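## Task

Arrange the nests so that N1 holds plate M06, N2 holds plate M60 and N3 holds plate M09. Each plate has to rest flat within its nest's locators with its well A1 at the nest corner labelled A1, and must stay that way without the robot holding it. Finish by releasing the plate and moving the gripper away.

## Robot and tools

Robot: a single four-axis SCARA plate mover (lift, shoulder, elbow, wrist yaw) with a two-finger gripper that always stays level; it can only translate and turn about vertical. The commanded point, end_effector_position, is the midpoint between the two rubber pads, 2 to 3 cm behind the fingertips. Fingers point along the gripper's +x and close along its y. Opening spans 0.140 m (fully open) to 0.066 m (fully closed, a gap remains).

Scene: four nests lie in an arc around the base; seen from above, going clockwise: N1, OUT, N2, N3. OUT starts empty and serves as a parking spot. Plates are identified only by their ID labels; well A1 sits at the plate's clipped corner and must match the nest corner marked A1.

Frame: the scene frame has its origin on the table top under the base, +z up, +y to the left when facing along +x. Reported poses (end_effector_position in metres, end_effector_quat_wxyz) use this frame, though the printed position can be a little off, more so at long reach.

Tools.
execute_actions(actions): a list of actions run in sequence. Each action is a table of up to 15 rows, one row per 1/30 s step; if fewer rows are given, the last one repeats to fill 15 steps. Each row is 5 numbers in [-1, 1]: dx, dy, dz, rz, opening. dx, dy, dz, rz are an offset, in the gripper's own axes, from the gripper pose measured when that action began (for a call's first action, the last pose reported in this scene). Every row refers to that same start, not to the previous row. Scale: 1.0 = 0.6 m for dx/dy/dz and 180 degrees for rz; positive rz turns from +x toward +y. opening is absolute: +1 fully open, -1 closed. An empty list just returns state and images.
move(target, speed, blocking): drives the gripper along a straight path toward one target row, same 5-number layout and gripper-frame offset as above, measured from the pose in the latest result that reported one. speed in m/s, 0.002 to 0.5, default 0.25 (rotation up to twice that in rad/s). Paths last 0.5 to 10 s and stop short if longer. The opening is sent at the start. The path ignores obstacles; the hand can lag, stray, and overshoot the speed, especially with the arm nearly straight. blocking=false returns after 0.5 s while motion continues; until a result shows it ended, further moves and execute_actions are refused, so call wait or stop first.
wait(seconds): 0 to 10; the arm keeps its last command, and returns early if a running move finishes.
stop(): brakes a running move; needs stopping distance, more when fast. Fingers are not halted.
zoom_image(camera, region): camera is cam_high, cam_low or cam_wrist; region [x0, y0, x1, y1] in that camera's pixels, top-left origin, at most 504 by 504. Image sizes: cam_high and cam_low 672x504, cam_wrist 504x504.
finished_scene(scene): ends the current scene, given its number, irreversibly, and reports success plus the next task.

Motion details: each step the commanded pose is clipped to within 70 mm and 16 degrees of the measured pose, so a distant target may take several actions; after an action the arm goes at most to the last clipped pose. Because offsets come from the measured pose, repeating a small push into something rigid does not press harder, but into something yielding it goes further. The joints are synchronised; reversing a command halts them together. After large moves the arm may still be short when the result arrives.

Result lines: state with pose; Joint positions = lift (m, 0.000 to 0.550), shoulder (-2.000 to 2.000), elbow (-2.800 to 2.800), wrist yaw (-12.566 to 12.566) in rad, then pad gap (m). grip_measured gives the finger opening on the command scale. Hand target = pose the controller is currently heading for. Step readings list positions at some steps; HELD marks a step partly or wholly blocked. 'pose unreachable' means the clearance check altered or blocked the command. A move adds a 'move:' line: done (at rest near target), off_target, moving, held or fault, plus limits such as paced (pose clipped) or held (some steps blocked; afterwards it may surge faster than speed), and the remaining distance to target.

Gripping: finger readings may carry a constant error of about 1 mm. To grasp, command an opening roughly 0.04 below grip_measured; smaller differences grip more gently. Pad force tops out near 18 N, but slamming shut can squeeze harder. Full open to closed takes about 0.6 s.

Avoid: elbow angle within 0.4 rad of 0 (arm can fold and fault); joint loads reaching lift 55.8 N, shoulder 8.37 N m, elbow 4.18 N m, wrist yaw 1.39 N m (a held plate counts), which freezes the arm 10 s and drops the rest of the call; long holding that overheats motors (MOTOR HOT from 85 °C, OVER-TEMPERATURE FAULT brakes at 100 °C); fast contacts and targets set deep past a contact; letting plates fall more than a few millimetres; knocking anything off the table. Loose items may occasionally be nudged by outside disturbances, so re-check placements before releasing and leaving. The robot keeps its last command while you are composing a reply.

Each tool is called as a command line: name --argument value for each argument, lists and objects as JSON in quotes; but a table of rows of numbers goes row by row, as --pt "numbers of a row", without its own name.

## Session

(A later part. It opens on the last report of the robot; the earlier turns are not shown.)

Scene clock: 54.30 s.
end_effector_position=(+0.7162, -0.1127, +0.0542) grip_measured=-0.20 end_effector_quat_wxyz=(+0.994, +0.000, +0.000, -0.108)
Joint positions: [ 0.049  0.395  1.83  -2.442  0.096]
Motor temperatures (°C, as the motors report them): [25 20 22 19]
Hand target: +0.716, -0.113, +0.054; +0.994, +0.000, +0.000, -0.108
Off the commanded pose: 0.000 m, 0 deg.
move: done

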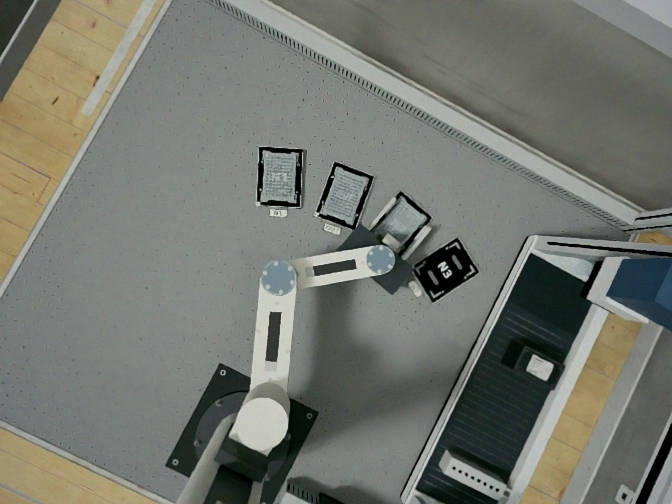

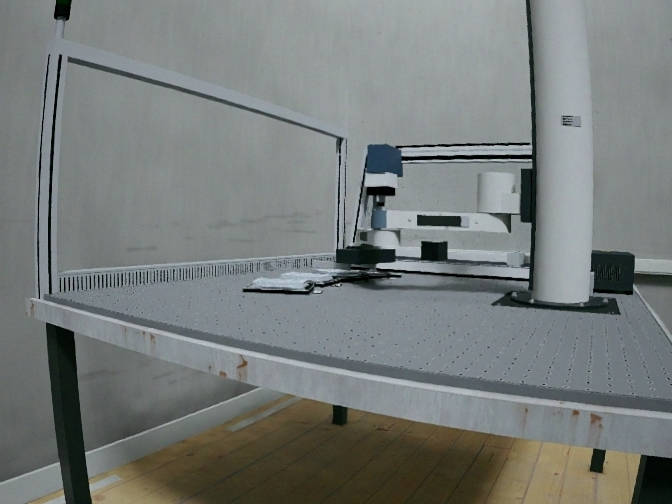

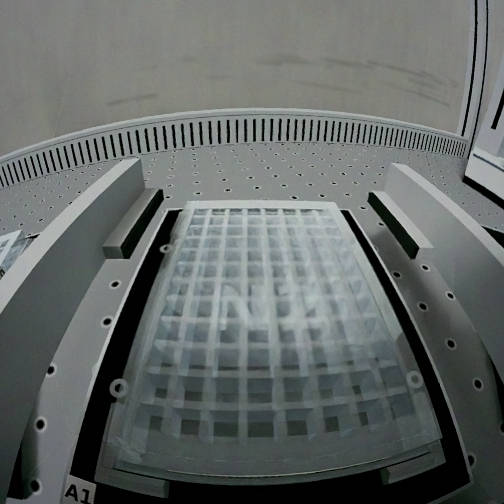

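move --target '[-0.005,0.003,-0.03,0.001,-0.2]' --speed 0.05

Scene clock: 55.53 s.
end_effector_position=(+0.7137, -0.1104, +0.0362) grip_measured=-0.20 end_effector_quat_wxyz=(+0.994, +0.000, +0.000, -0.107)
Joint positions: [ 0.031  0.407  1.811 -2.432  0.096]
Motor temperatures (°C, as the motors report them): [25 20 22 19]
Hand target: +0.714, -0.110, +0.036; +0.994, +0.000, +0.000, -0.106
Off the commanded pose: 0.000 m, 0 deg.
move: done

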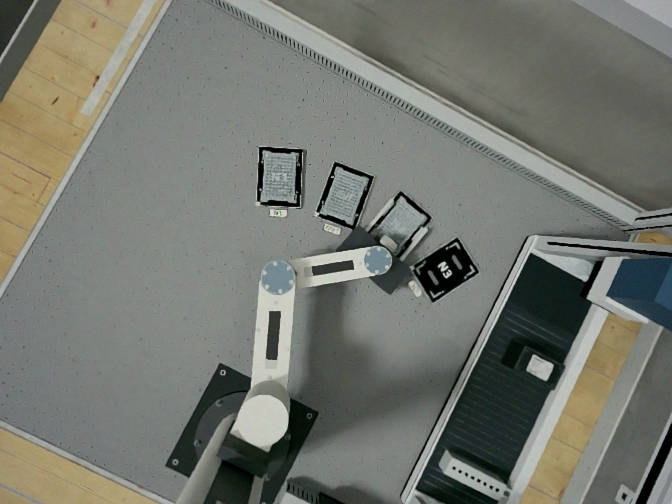

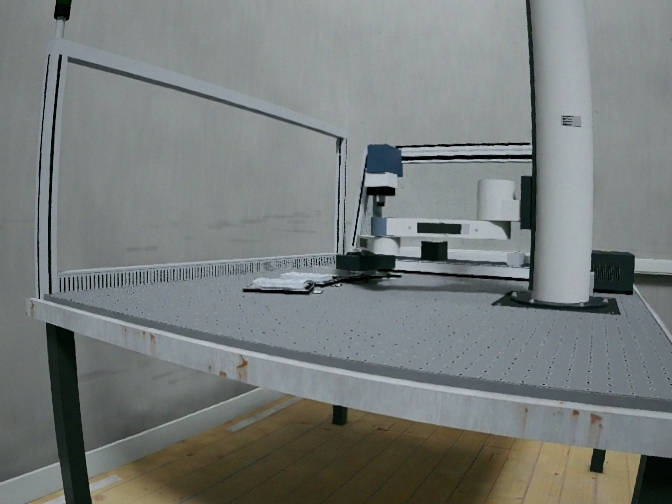

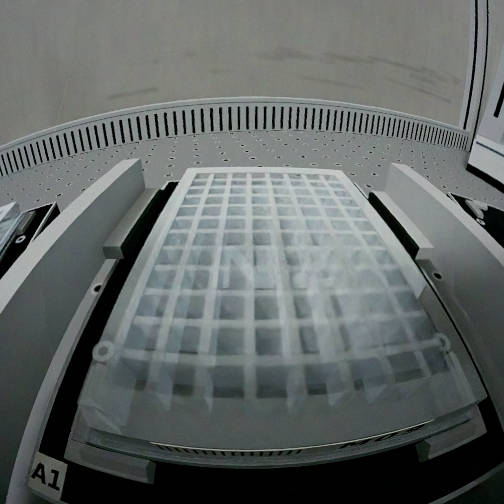

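execute_actions --actions '[[[0,0,0,0,-0.28],[0,0,0,0,-0.36],[0,0,0,0,-0.42],[0,0,0,0,-0.47],[0,0,0,0,-0.5],[0,0,0,0,-0.51],[0,0,0,0,-0.52],[0,0,0,0,-0.53],[0,0,0,0,-0.54],[0,0,0,0,-0.55],[0,0,0,0,-0.56],[0,0,0,0,-0.57],[0,0,0,0,-0.58],[0,0,0,0,-0.59]]]'

move --target '[0,0,0.02,0,-0.59]' --speed 0.1

move --target '[-0.0165,-0.3037,0,-0.0984,-0.59]' --speed 0.3

Scene clock: 57.70 s.
end_effector_position=(+0.7137, -0.1104, +0.0362) grip_measured=-0.55 end_effector_quat_wxyz=(+0.994, +0.000, +0.000, -0.107)
Joint positions: [ 0.031  0.407  1.811 -2.432  0.083]
Motor temperatures (°C, as the motors report them): [25 20 22 19]
Hand target: +0.714, -0.110, +0.036; +0.994, +0.000, +0.000, -0.107
Off the commanded pose: 0.000 m, 0 deg.
Step readings (end_effector_position):
0: (+0.7137, -0.1104, +0.0362)
1: (+0.7137, -0.1104, +0.0362)
2: (+0.7137, -0.1104, +0.0362)
4: (+0.7137, -0.1104, +0.0362)
8: (+0.7137, -0.1104, +0.0362)
15: end_effector_position above

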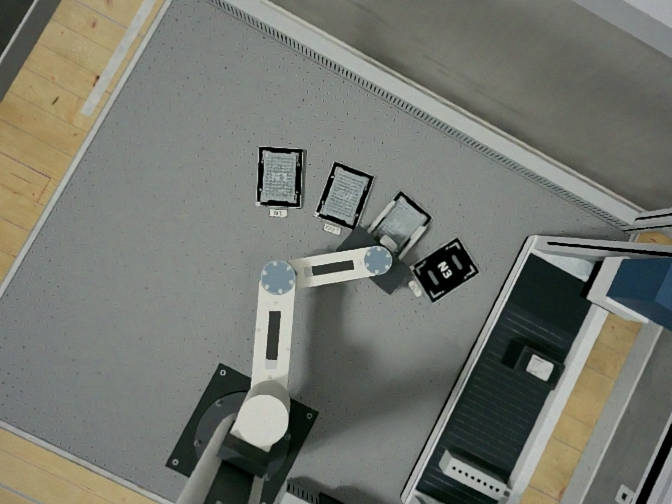

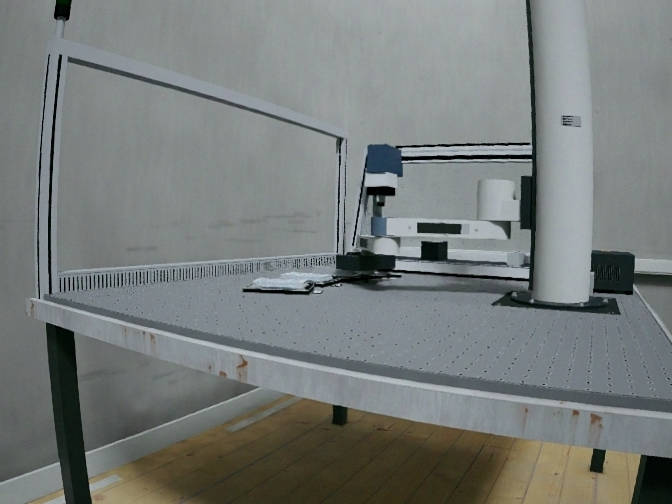

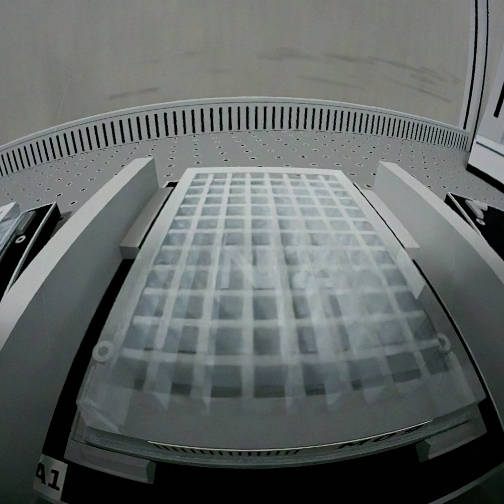

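Scene clock: 58.40 s.
end_effector_position=(+0.7137, -0.1104, +0.0482) grip_measured=-0.55 end_effector_quat_wxyz=(+0.994, +0.000, +0.000, -0.107)
Joint positions: [ 0.043  0.407  1.811 -2.432  0.083]
Motor temperatures (°C, as the motors report them): [25 20 22 19]
Hand target: +0.714, -0.110, +0.048; +0.994, +0.000, +0.000, -0.107
Off the commanded pose: 0.000 m, 0 deg.
move: done

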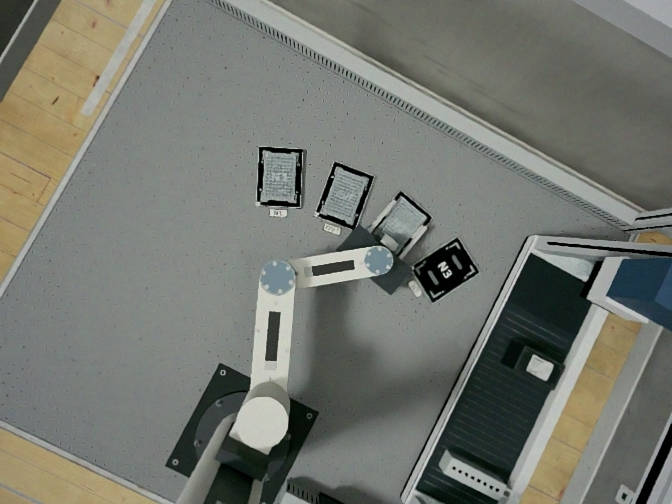

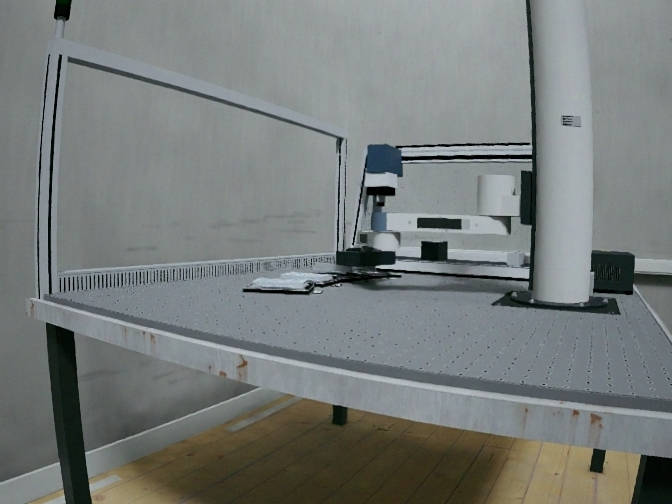

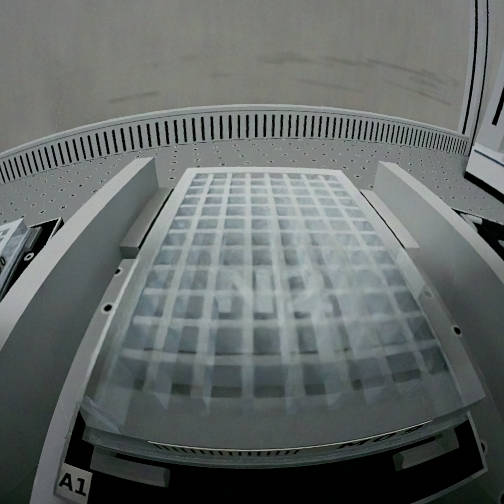

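Scene clock: 59.40 s.
end_effector_position=(+0.6651, -0.2865, +0.0482) grip_measured=-0.55 end_effector_quat_wxyz=(+0.966, +0.000, +0.000, -0.259)
Joint positions: [ 0.043  0.023  1.928 -2.474  0.083]
Motor temperatures (°C, as the motors report them): [25 20 22 19]
Hand target: +0.665, -0.286, +0.048; +0.966, +0.000, +0.000, -0.258
Off the commanded pose: 0.000 m, 0 deg.
move: done

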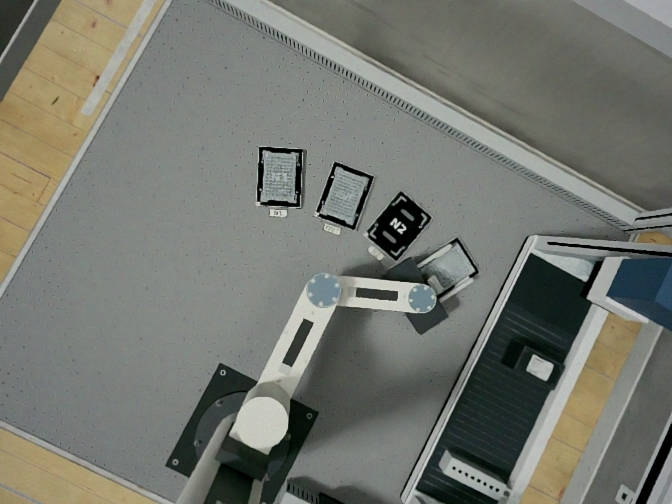

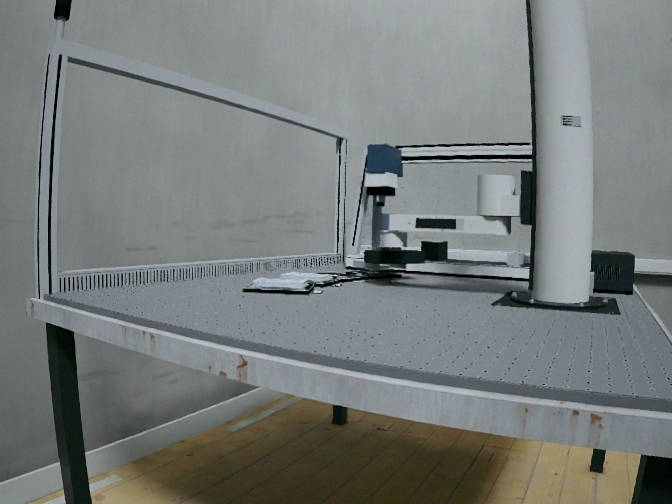

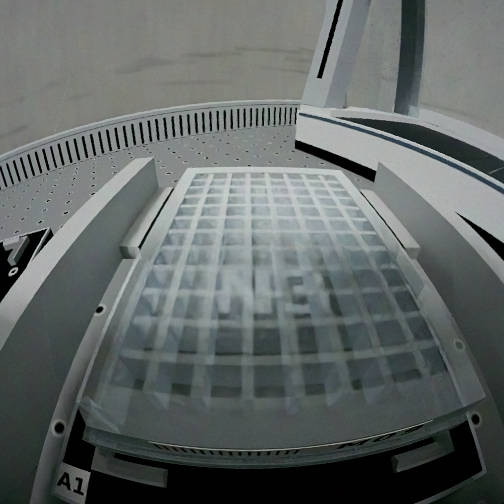

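move --target '[0.0002,0.0005,-0.0193,0,-0.59]' --speed 0.025

move --target '[0,0,0,0,-0.2]'

move --target '[0,0,0.0295,0,-0.2]' --speed 0.2

move --target '[-0.2173,0.55,0,0.2063,-0.2]' --speed 0.45

Scene clock: 60.43 s.
end_effector_position=(+0.6652, -0.2865, +0.0366) grip_measured=-0.55 end_effector_quat_wxyz=(+0.966, +0.000, +0.000, -0.259)
Joint positions: [ 0.032  0.023  1.928 -2.475  0.083]
Motor temperatures (°C, as the motors report them): [25 20 22 19]
Hand target: +0.665, -0.286, +0.037; +0.966, +0.000, +0.000, -0.259
Off the commanded pose: 0.000 m, 0 deg.
move: done

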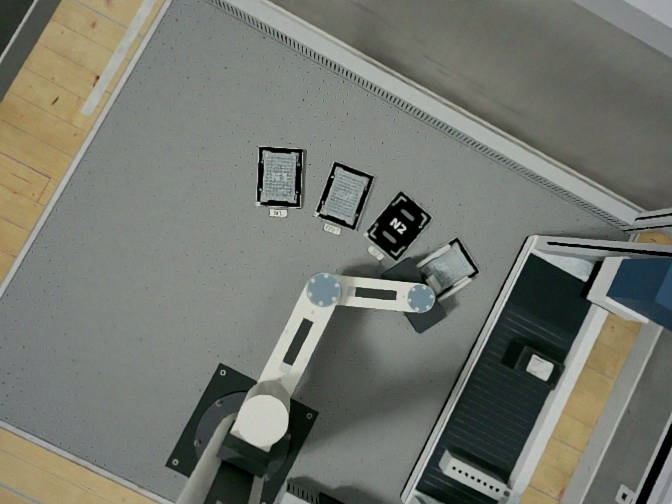

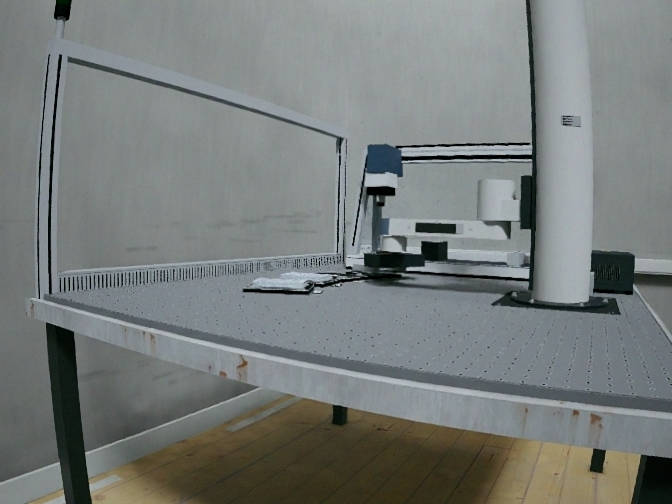

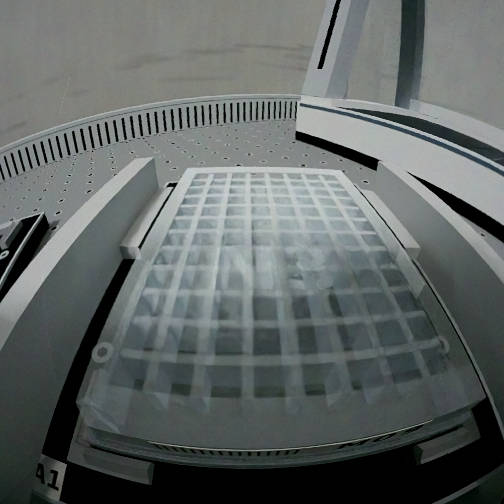

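Scene clock: 60.93 s.
end_effector_position=(+0.6652, -0.2865, +0.0366) grip_measured=-0.20 end_effector_quat_wxyz=(+0.966, +0.000, +0.000, -0.259)
Joint positions: [ 0.032  0.023  1.928 -2.475  0.096]
Motor temperatures (°C, as the motors report them): [25 20 22 19]
Hand target: +0.665, -0.287, +0.037; +0.966, +0.000, +0.000, -0.259
Off the commanded pose: 0.000 m, 0 deg.
move: done

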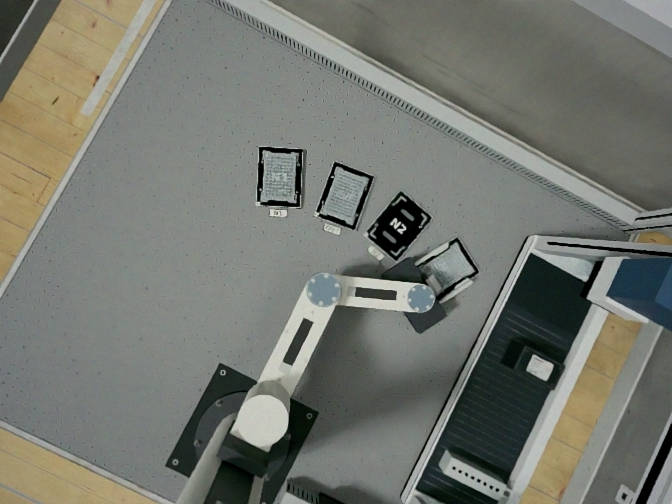

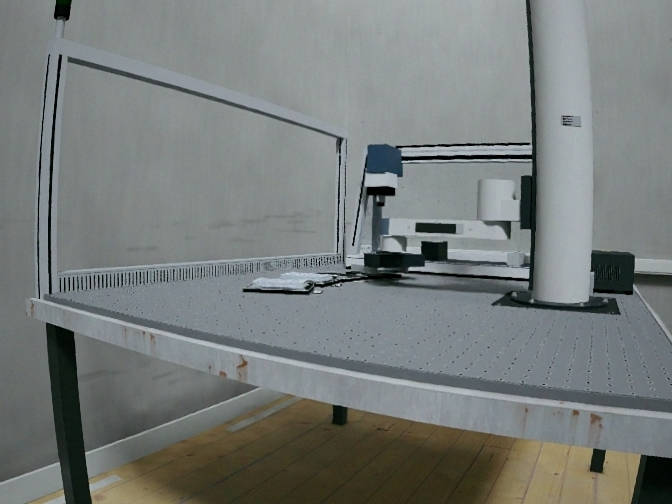

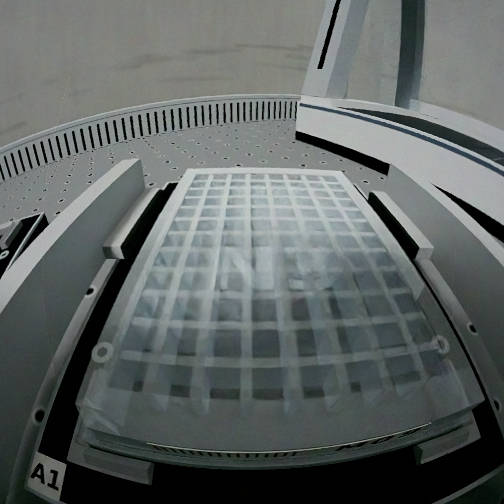

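Scene clock: 61.63 s.
end_effector_position=(+0.6652, -0.2865, +0.0543) grip_measured=-0.20 end_effector_quat_wxyz=(+0.966, +0.000, +0.000, -0.259)
Joint positions: [ 0.049  0.023  1.928 -2.475  0.096]
Motor temperatures (°C, as the motors report them): [25 20 22 19]
Hand target: +0.665, -0.287, +0.054; +0.966, +0.000, +0.000, -0.259
Off the commanded pose: 0.000 m, 0 deg.
move: done

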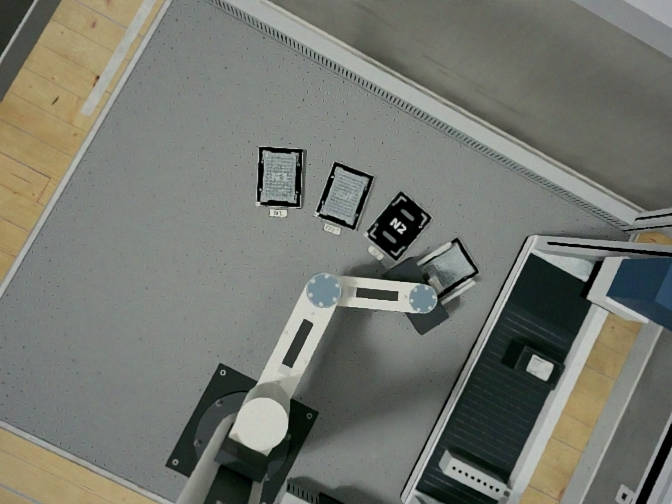

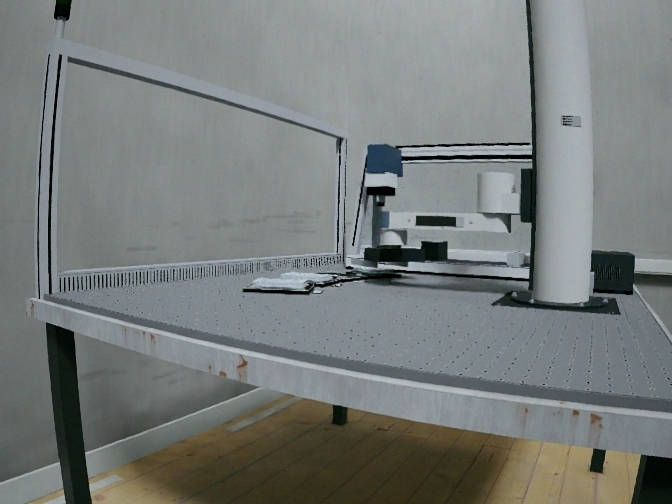

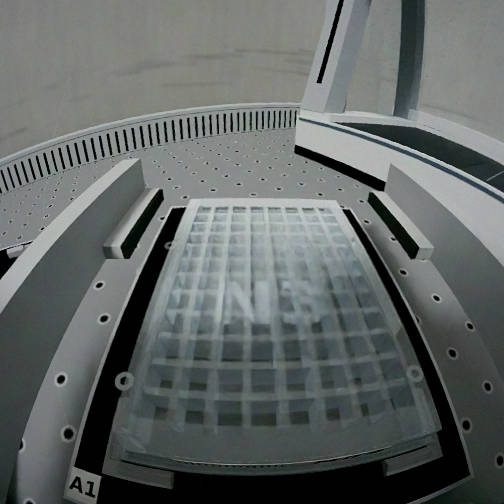

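Scene clock: 62.93 s.
end_effector_position=(+0.7176, +0.0647, +0.0543) grip_measured=-0.20 end_effector_quat_wxyz=(+0.998, +0.000, +0.000, +0.062)
Joint positions: [ 0.049  0.731  1.79  -2.395  0.096]
Motor temperatures (°C, as the motors report them): [25 20 22 19]
Hand target: +0.718, +0.064, +0.054; +0.998, +0.000, +0.000, +0.062
Off the commanded pose: 0.000 m, 0 deg.
move: done

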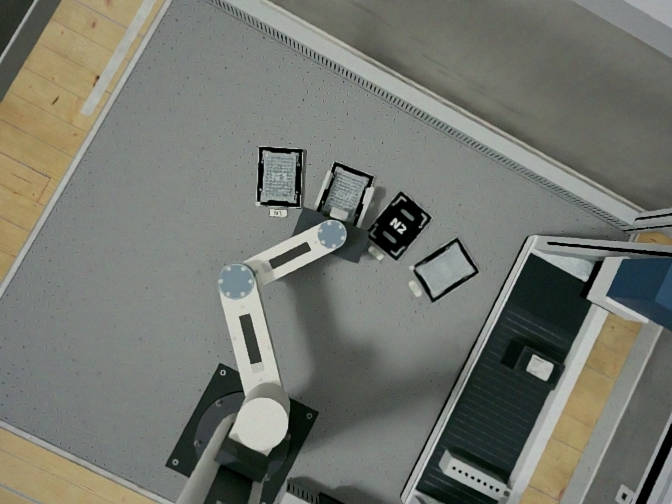

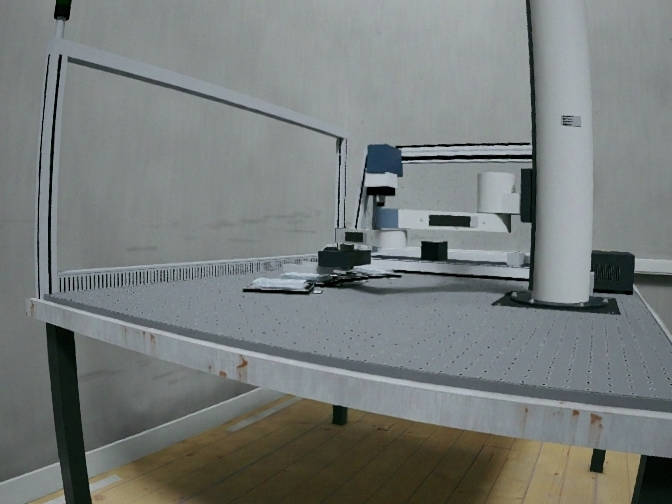

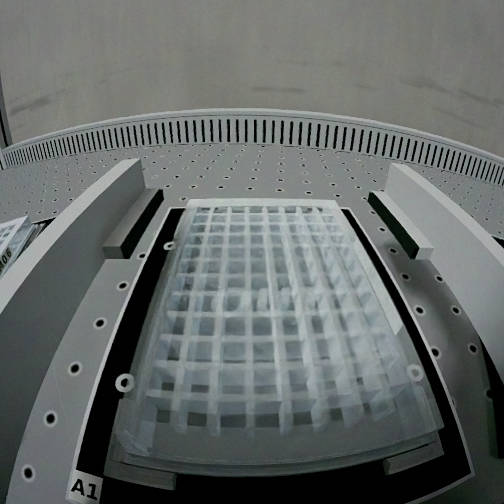

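move --target '[-0.0008,0,-0.0302,0,-0.2]' --speed 0.06

execute_actions --actions '[[[0,0,0,0,-0.28],[0,0,0,0,-0.36],[0,0,0,0,-0.42],[0,0,0,0,-0.47],[0,0,0,0,-0.5],[0,0,0,0,-0.51],[0,0,0,0,-0.52],[0,0,0,0,-0.53],[0,0,0,0,-0.54],[0,0,0,0,-0.55],[0,0,0,0,-0.56],[0,0,0,0,-0.57],[0,0,0,0,-0.58],[0,0,0,0,-0.59]]]'

move --target '[0,0,0.02,0,-0.59]' --speed 0.1

move --target '[-0.042,-0.2888,0,-0.1079,-0.59]' --speed 0.3

Scene clock: 64.10 s.
end_effector_position=(+0.7171, +0.0645, +0.0361) grip_measured=-0.20 end_effector_quat_wxyz=(+0.998, +0.000, +0.000, +0.062)
Joint positions: [ 0.031  0.732  1.787 -2.394  0.096]
Motor temperatures (°C, as the motors report them): [25 20 22 19]
Hand target: +0.717, +0.065, +0.036; +0.998, +0.000, +0.000, +0.062
Off the commanded pose: 0.000 m, 0 deg.
move: done

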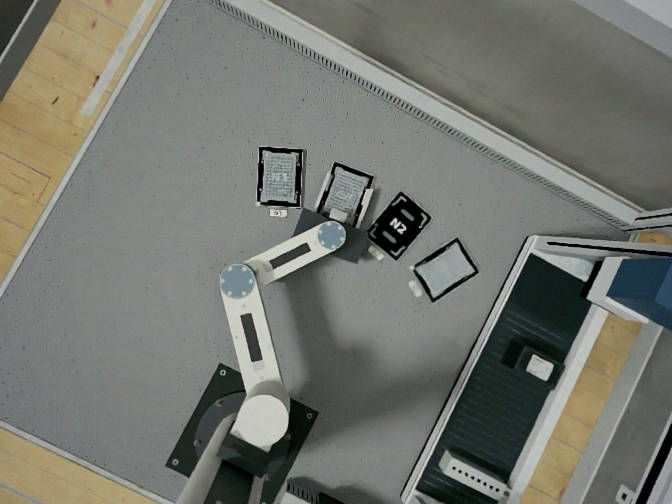

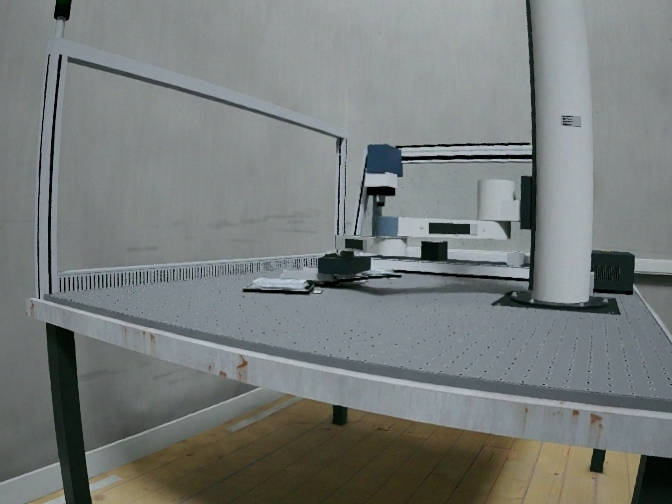

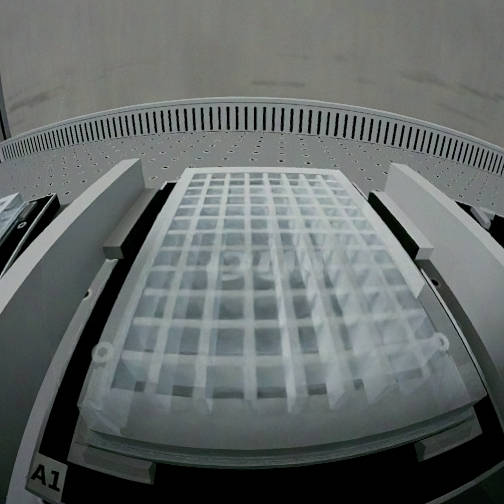

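Scene clock: 64.60 s.
end_effector_position=(+0.7171, +0.0645, +0.0361) grip_measured=-0.55 end_effector_quat_wxyz=(+0.998, +0.000, +0.000, +0.062)
Joint positions: [ 0.031  0.732  1.787 -2.394  0.083]
Motor temperatures (°C, as the motors report them): [25 20 22 19]
Hand target: +0.717, +0.064, +0.036; +0.998, +0.000, +0.000, +0.062
Off the commanded pose: 0.000 m, 0 deg.
Step readings (end_effector_position):
0: (+0.7171, +0.0645, +0.0361)
1: (+0.7171, +0.0645, +0.0361)
2: (+0.7171, +0.0645, +0.0361)
4: (+0.7171, +0.0645, +0.0361)
8: (+0.7171, +0.0645, +0.0361)
15: end_effector_position above

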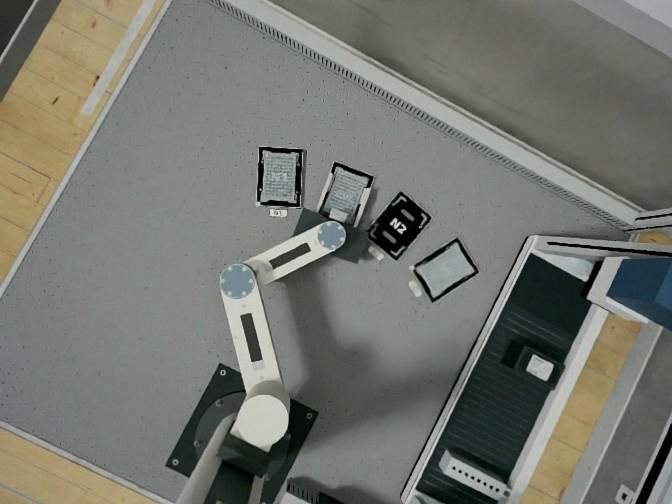

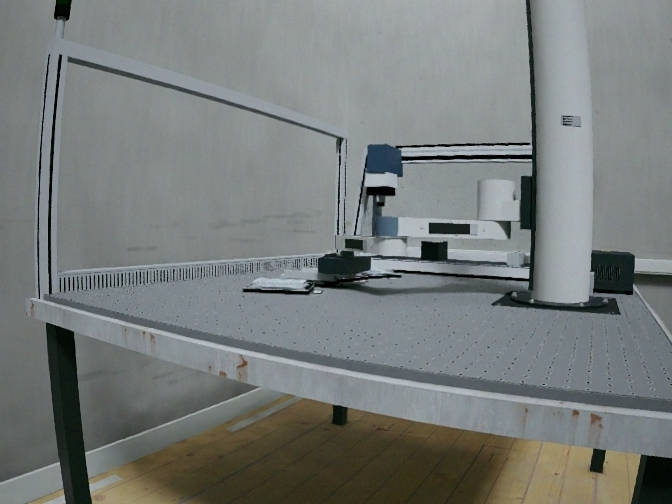

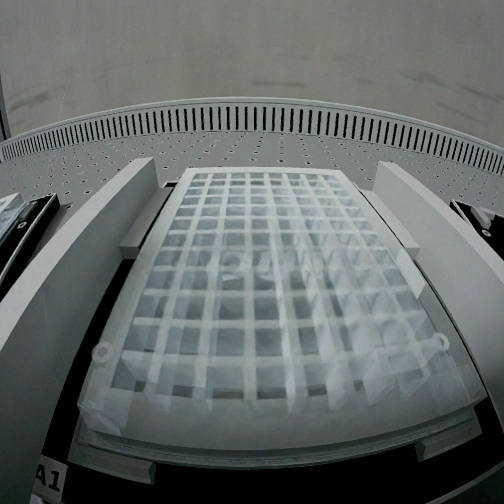

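Scene clock: 65.30 s.
end_effector_position=(+0.7171, +0.0645, +0.0481) grip_measured=-0.55 end_effector_quat_wxyz=(+0.998, +0.000, +0.000, +0.062)
Joint positions: [ 0.043  0.732  1.787 -2.394  0.083]
Motor temperatures (°C, as the motors report them): [25 20 22 19]
Hand target: +0.717, +0.065, +0.048; +0.998, +0.000, +0.000, +0.062
Off the commanded pose: 0.000 m, 0 deg.
move: done

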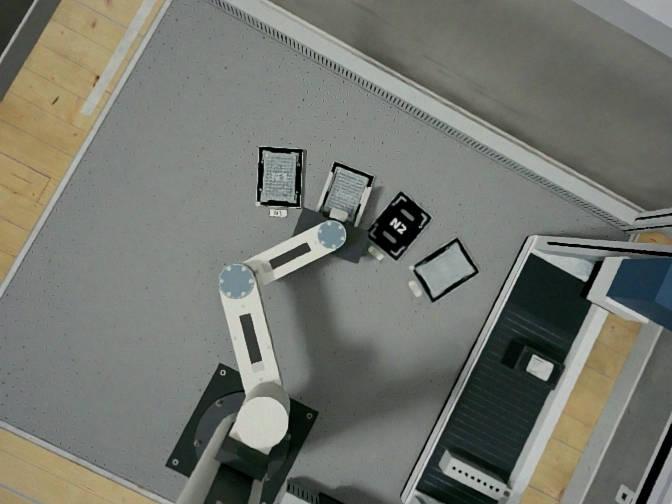

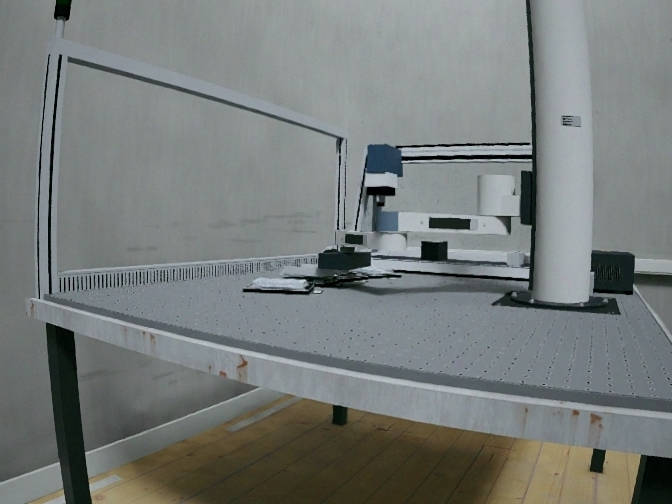

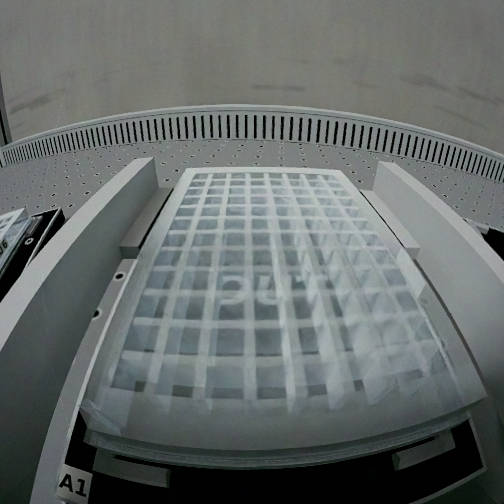

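Scene clock: 66.27 s.
end_effector_position=(+0.7135, -0.1108, +0.0481) grip_measured=-0.55 end_effector_quat_wxyz=(+0.994, +0.000, +0.000, -0.107)
Joint positions: [ 0.043  0.406  1.811 -2.432  0.083]
Motor temperatures (°C, as the motors report them): [25 20 22 19]
Hand target: +0.714, -0.111, +0.048; +0.994, +0.000, +0.000, -0.107
Off the commanded pose: 0.000 m, 0 deg.
move: done

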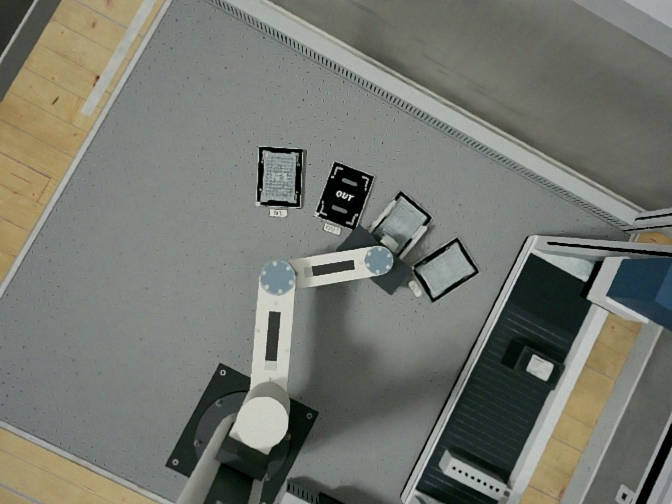

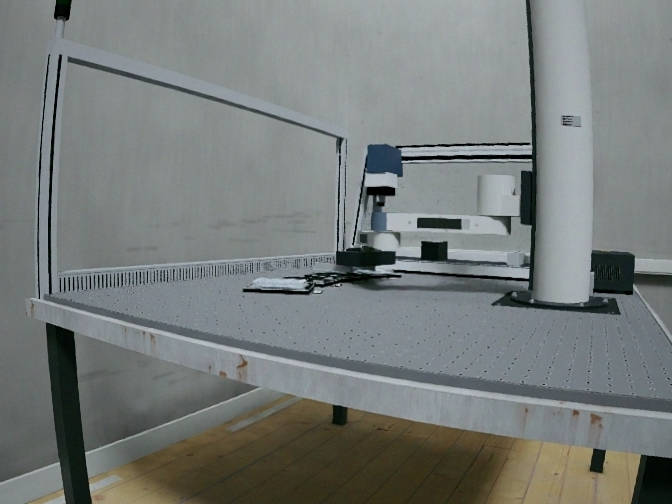

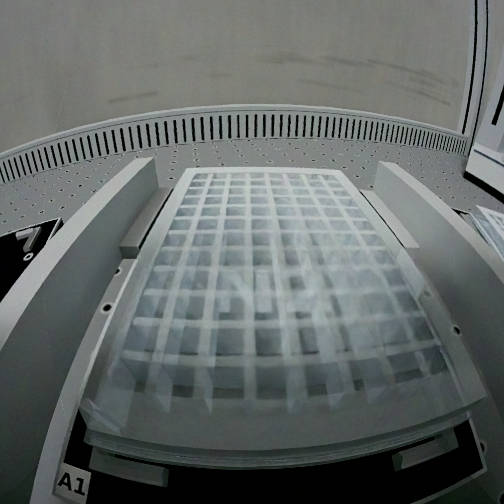

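move --target '[0,0.001,-0.0193,0,-0.59]' --speed 0.025

move --target '[0,0,0,0,-0.2]'

move --target '[-0.2,0,0.1,0,-0.2]' --speed 0.3

Scene clock: 67.20 s.
end_effector_position=(+0.7136, -0.1104, +0.0365) grip_measured=-0.55 end_effector_quat_wxyz=(+0.994, +0.000, +0.000, -0.107)
Joint positions: [ 0.032  0.407  1.811 -2.433  0.083]
Motor temperatures (°C, as the motors report them): [25 20 22 19]
Hand target: +0.714, -0.110, +0.037; +0.994, +0.000, +0.000, -0.107
Off the commanded pose: 0.000 m, 0 deg.
move: done

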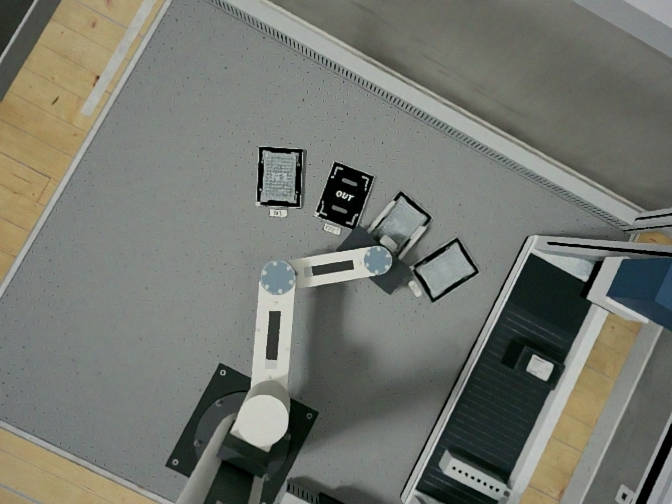

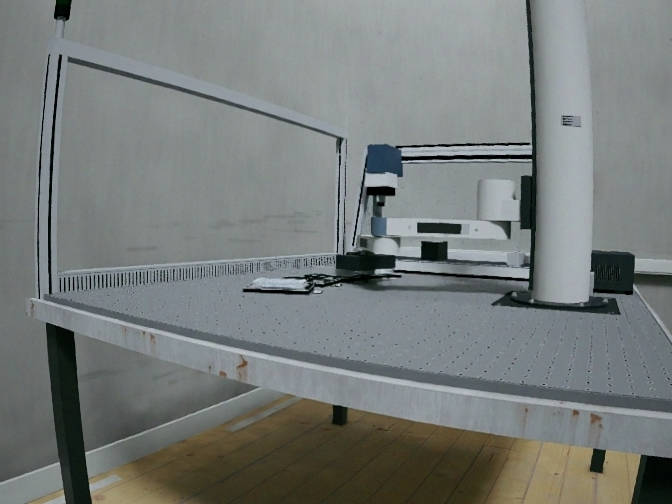

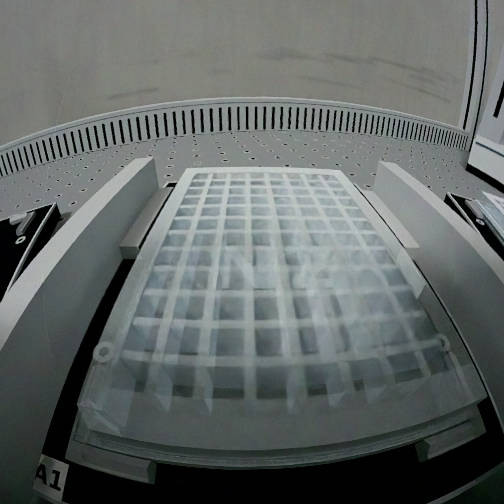

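Scene clock: 67.70 s.
end_effector_position=(+0.7136, -0.1105, +0.0365) grip_measured=-0.20 end_effector_quat_wxyz=(+0.994, +0.000, +0.000, -0.107)
Joint positions: [ 0.032  0.407  1.811 -2.433  0.096]
Motor temperatures (°C, as the motors report them): [25 20 22 19]
Hand target: +0.714, -0.110, +0.037; +0.994, +0.000, +0.000, -0.107
Off the commanded pose: 0.000 m, 0 deg.
move: done

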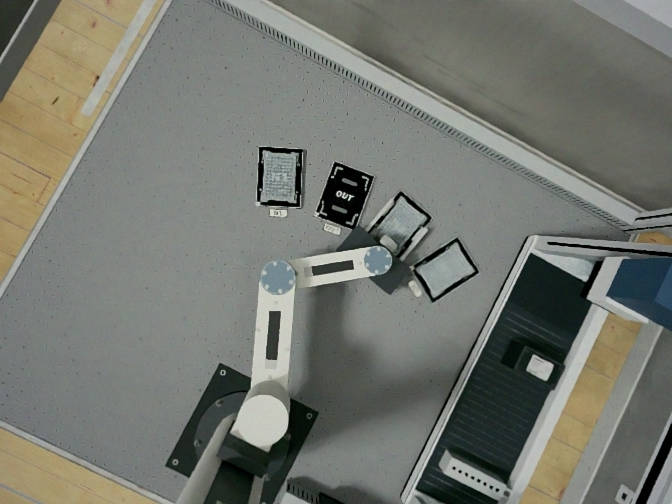

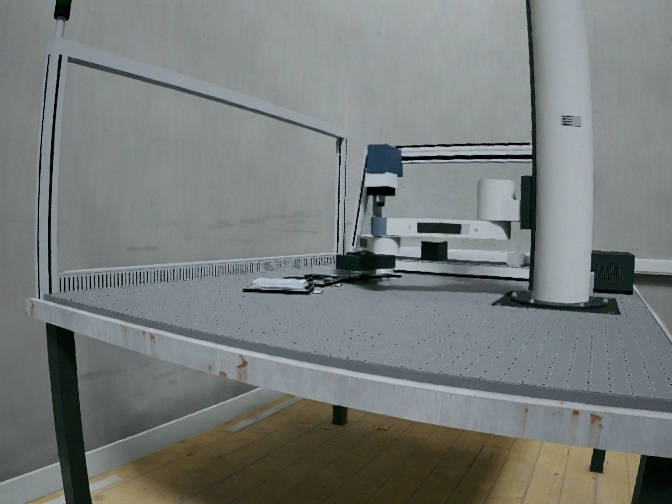

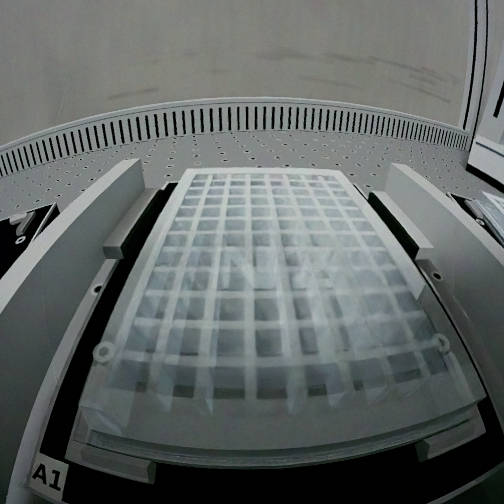

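Scene clock: 68.57 s.
end_effector_position=(+0.5964, -0.0847, +0.0965) grip_measured=-0.20 end_effector_quat_wxyz=(+0.994, +0.000, +0.000, -0.108)
Joint positions: [ 0.092  0.679  1.173 -2.068  0.096]
Motor temperatures (°C, as the motors report them): [25 20 22 19]
Hand target: +0.596, -0.085, +0.097; +0.994, +0.000, +0.000, -0.107
Off the commanded pose: 0.000 m, 0 deg.
move: done

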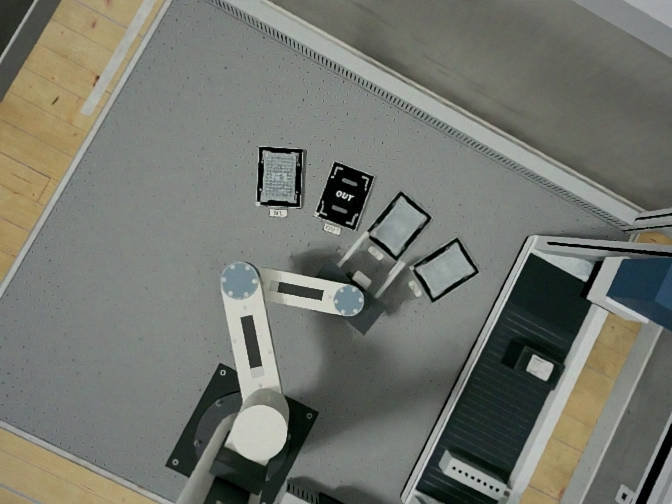

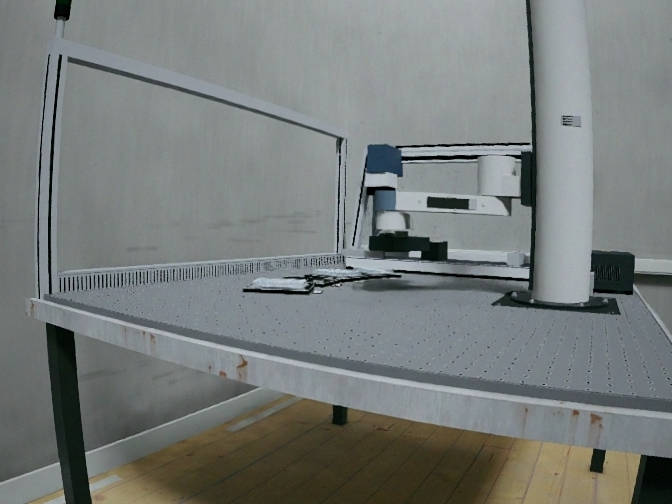

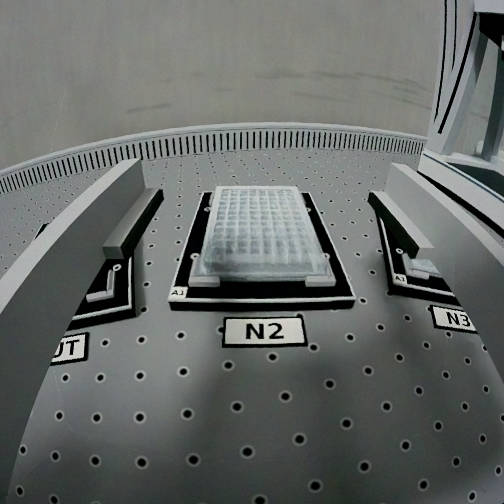

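finished_scene --scene 1

The scene is finished: the task was done.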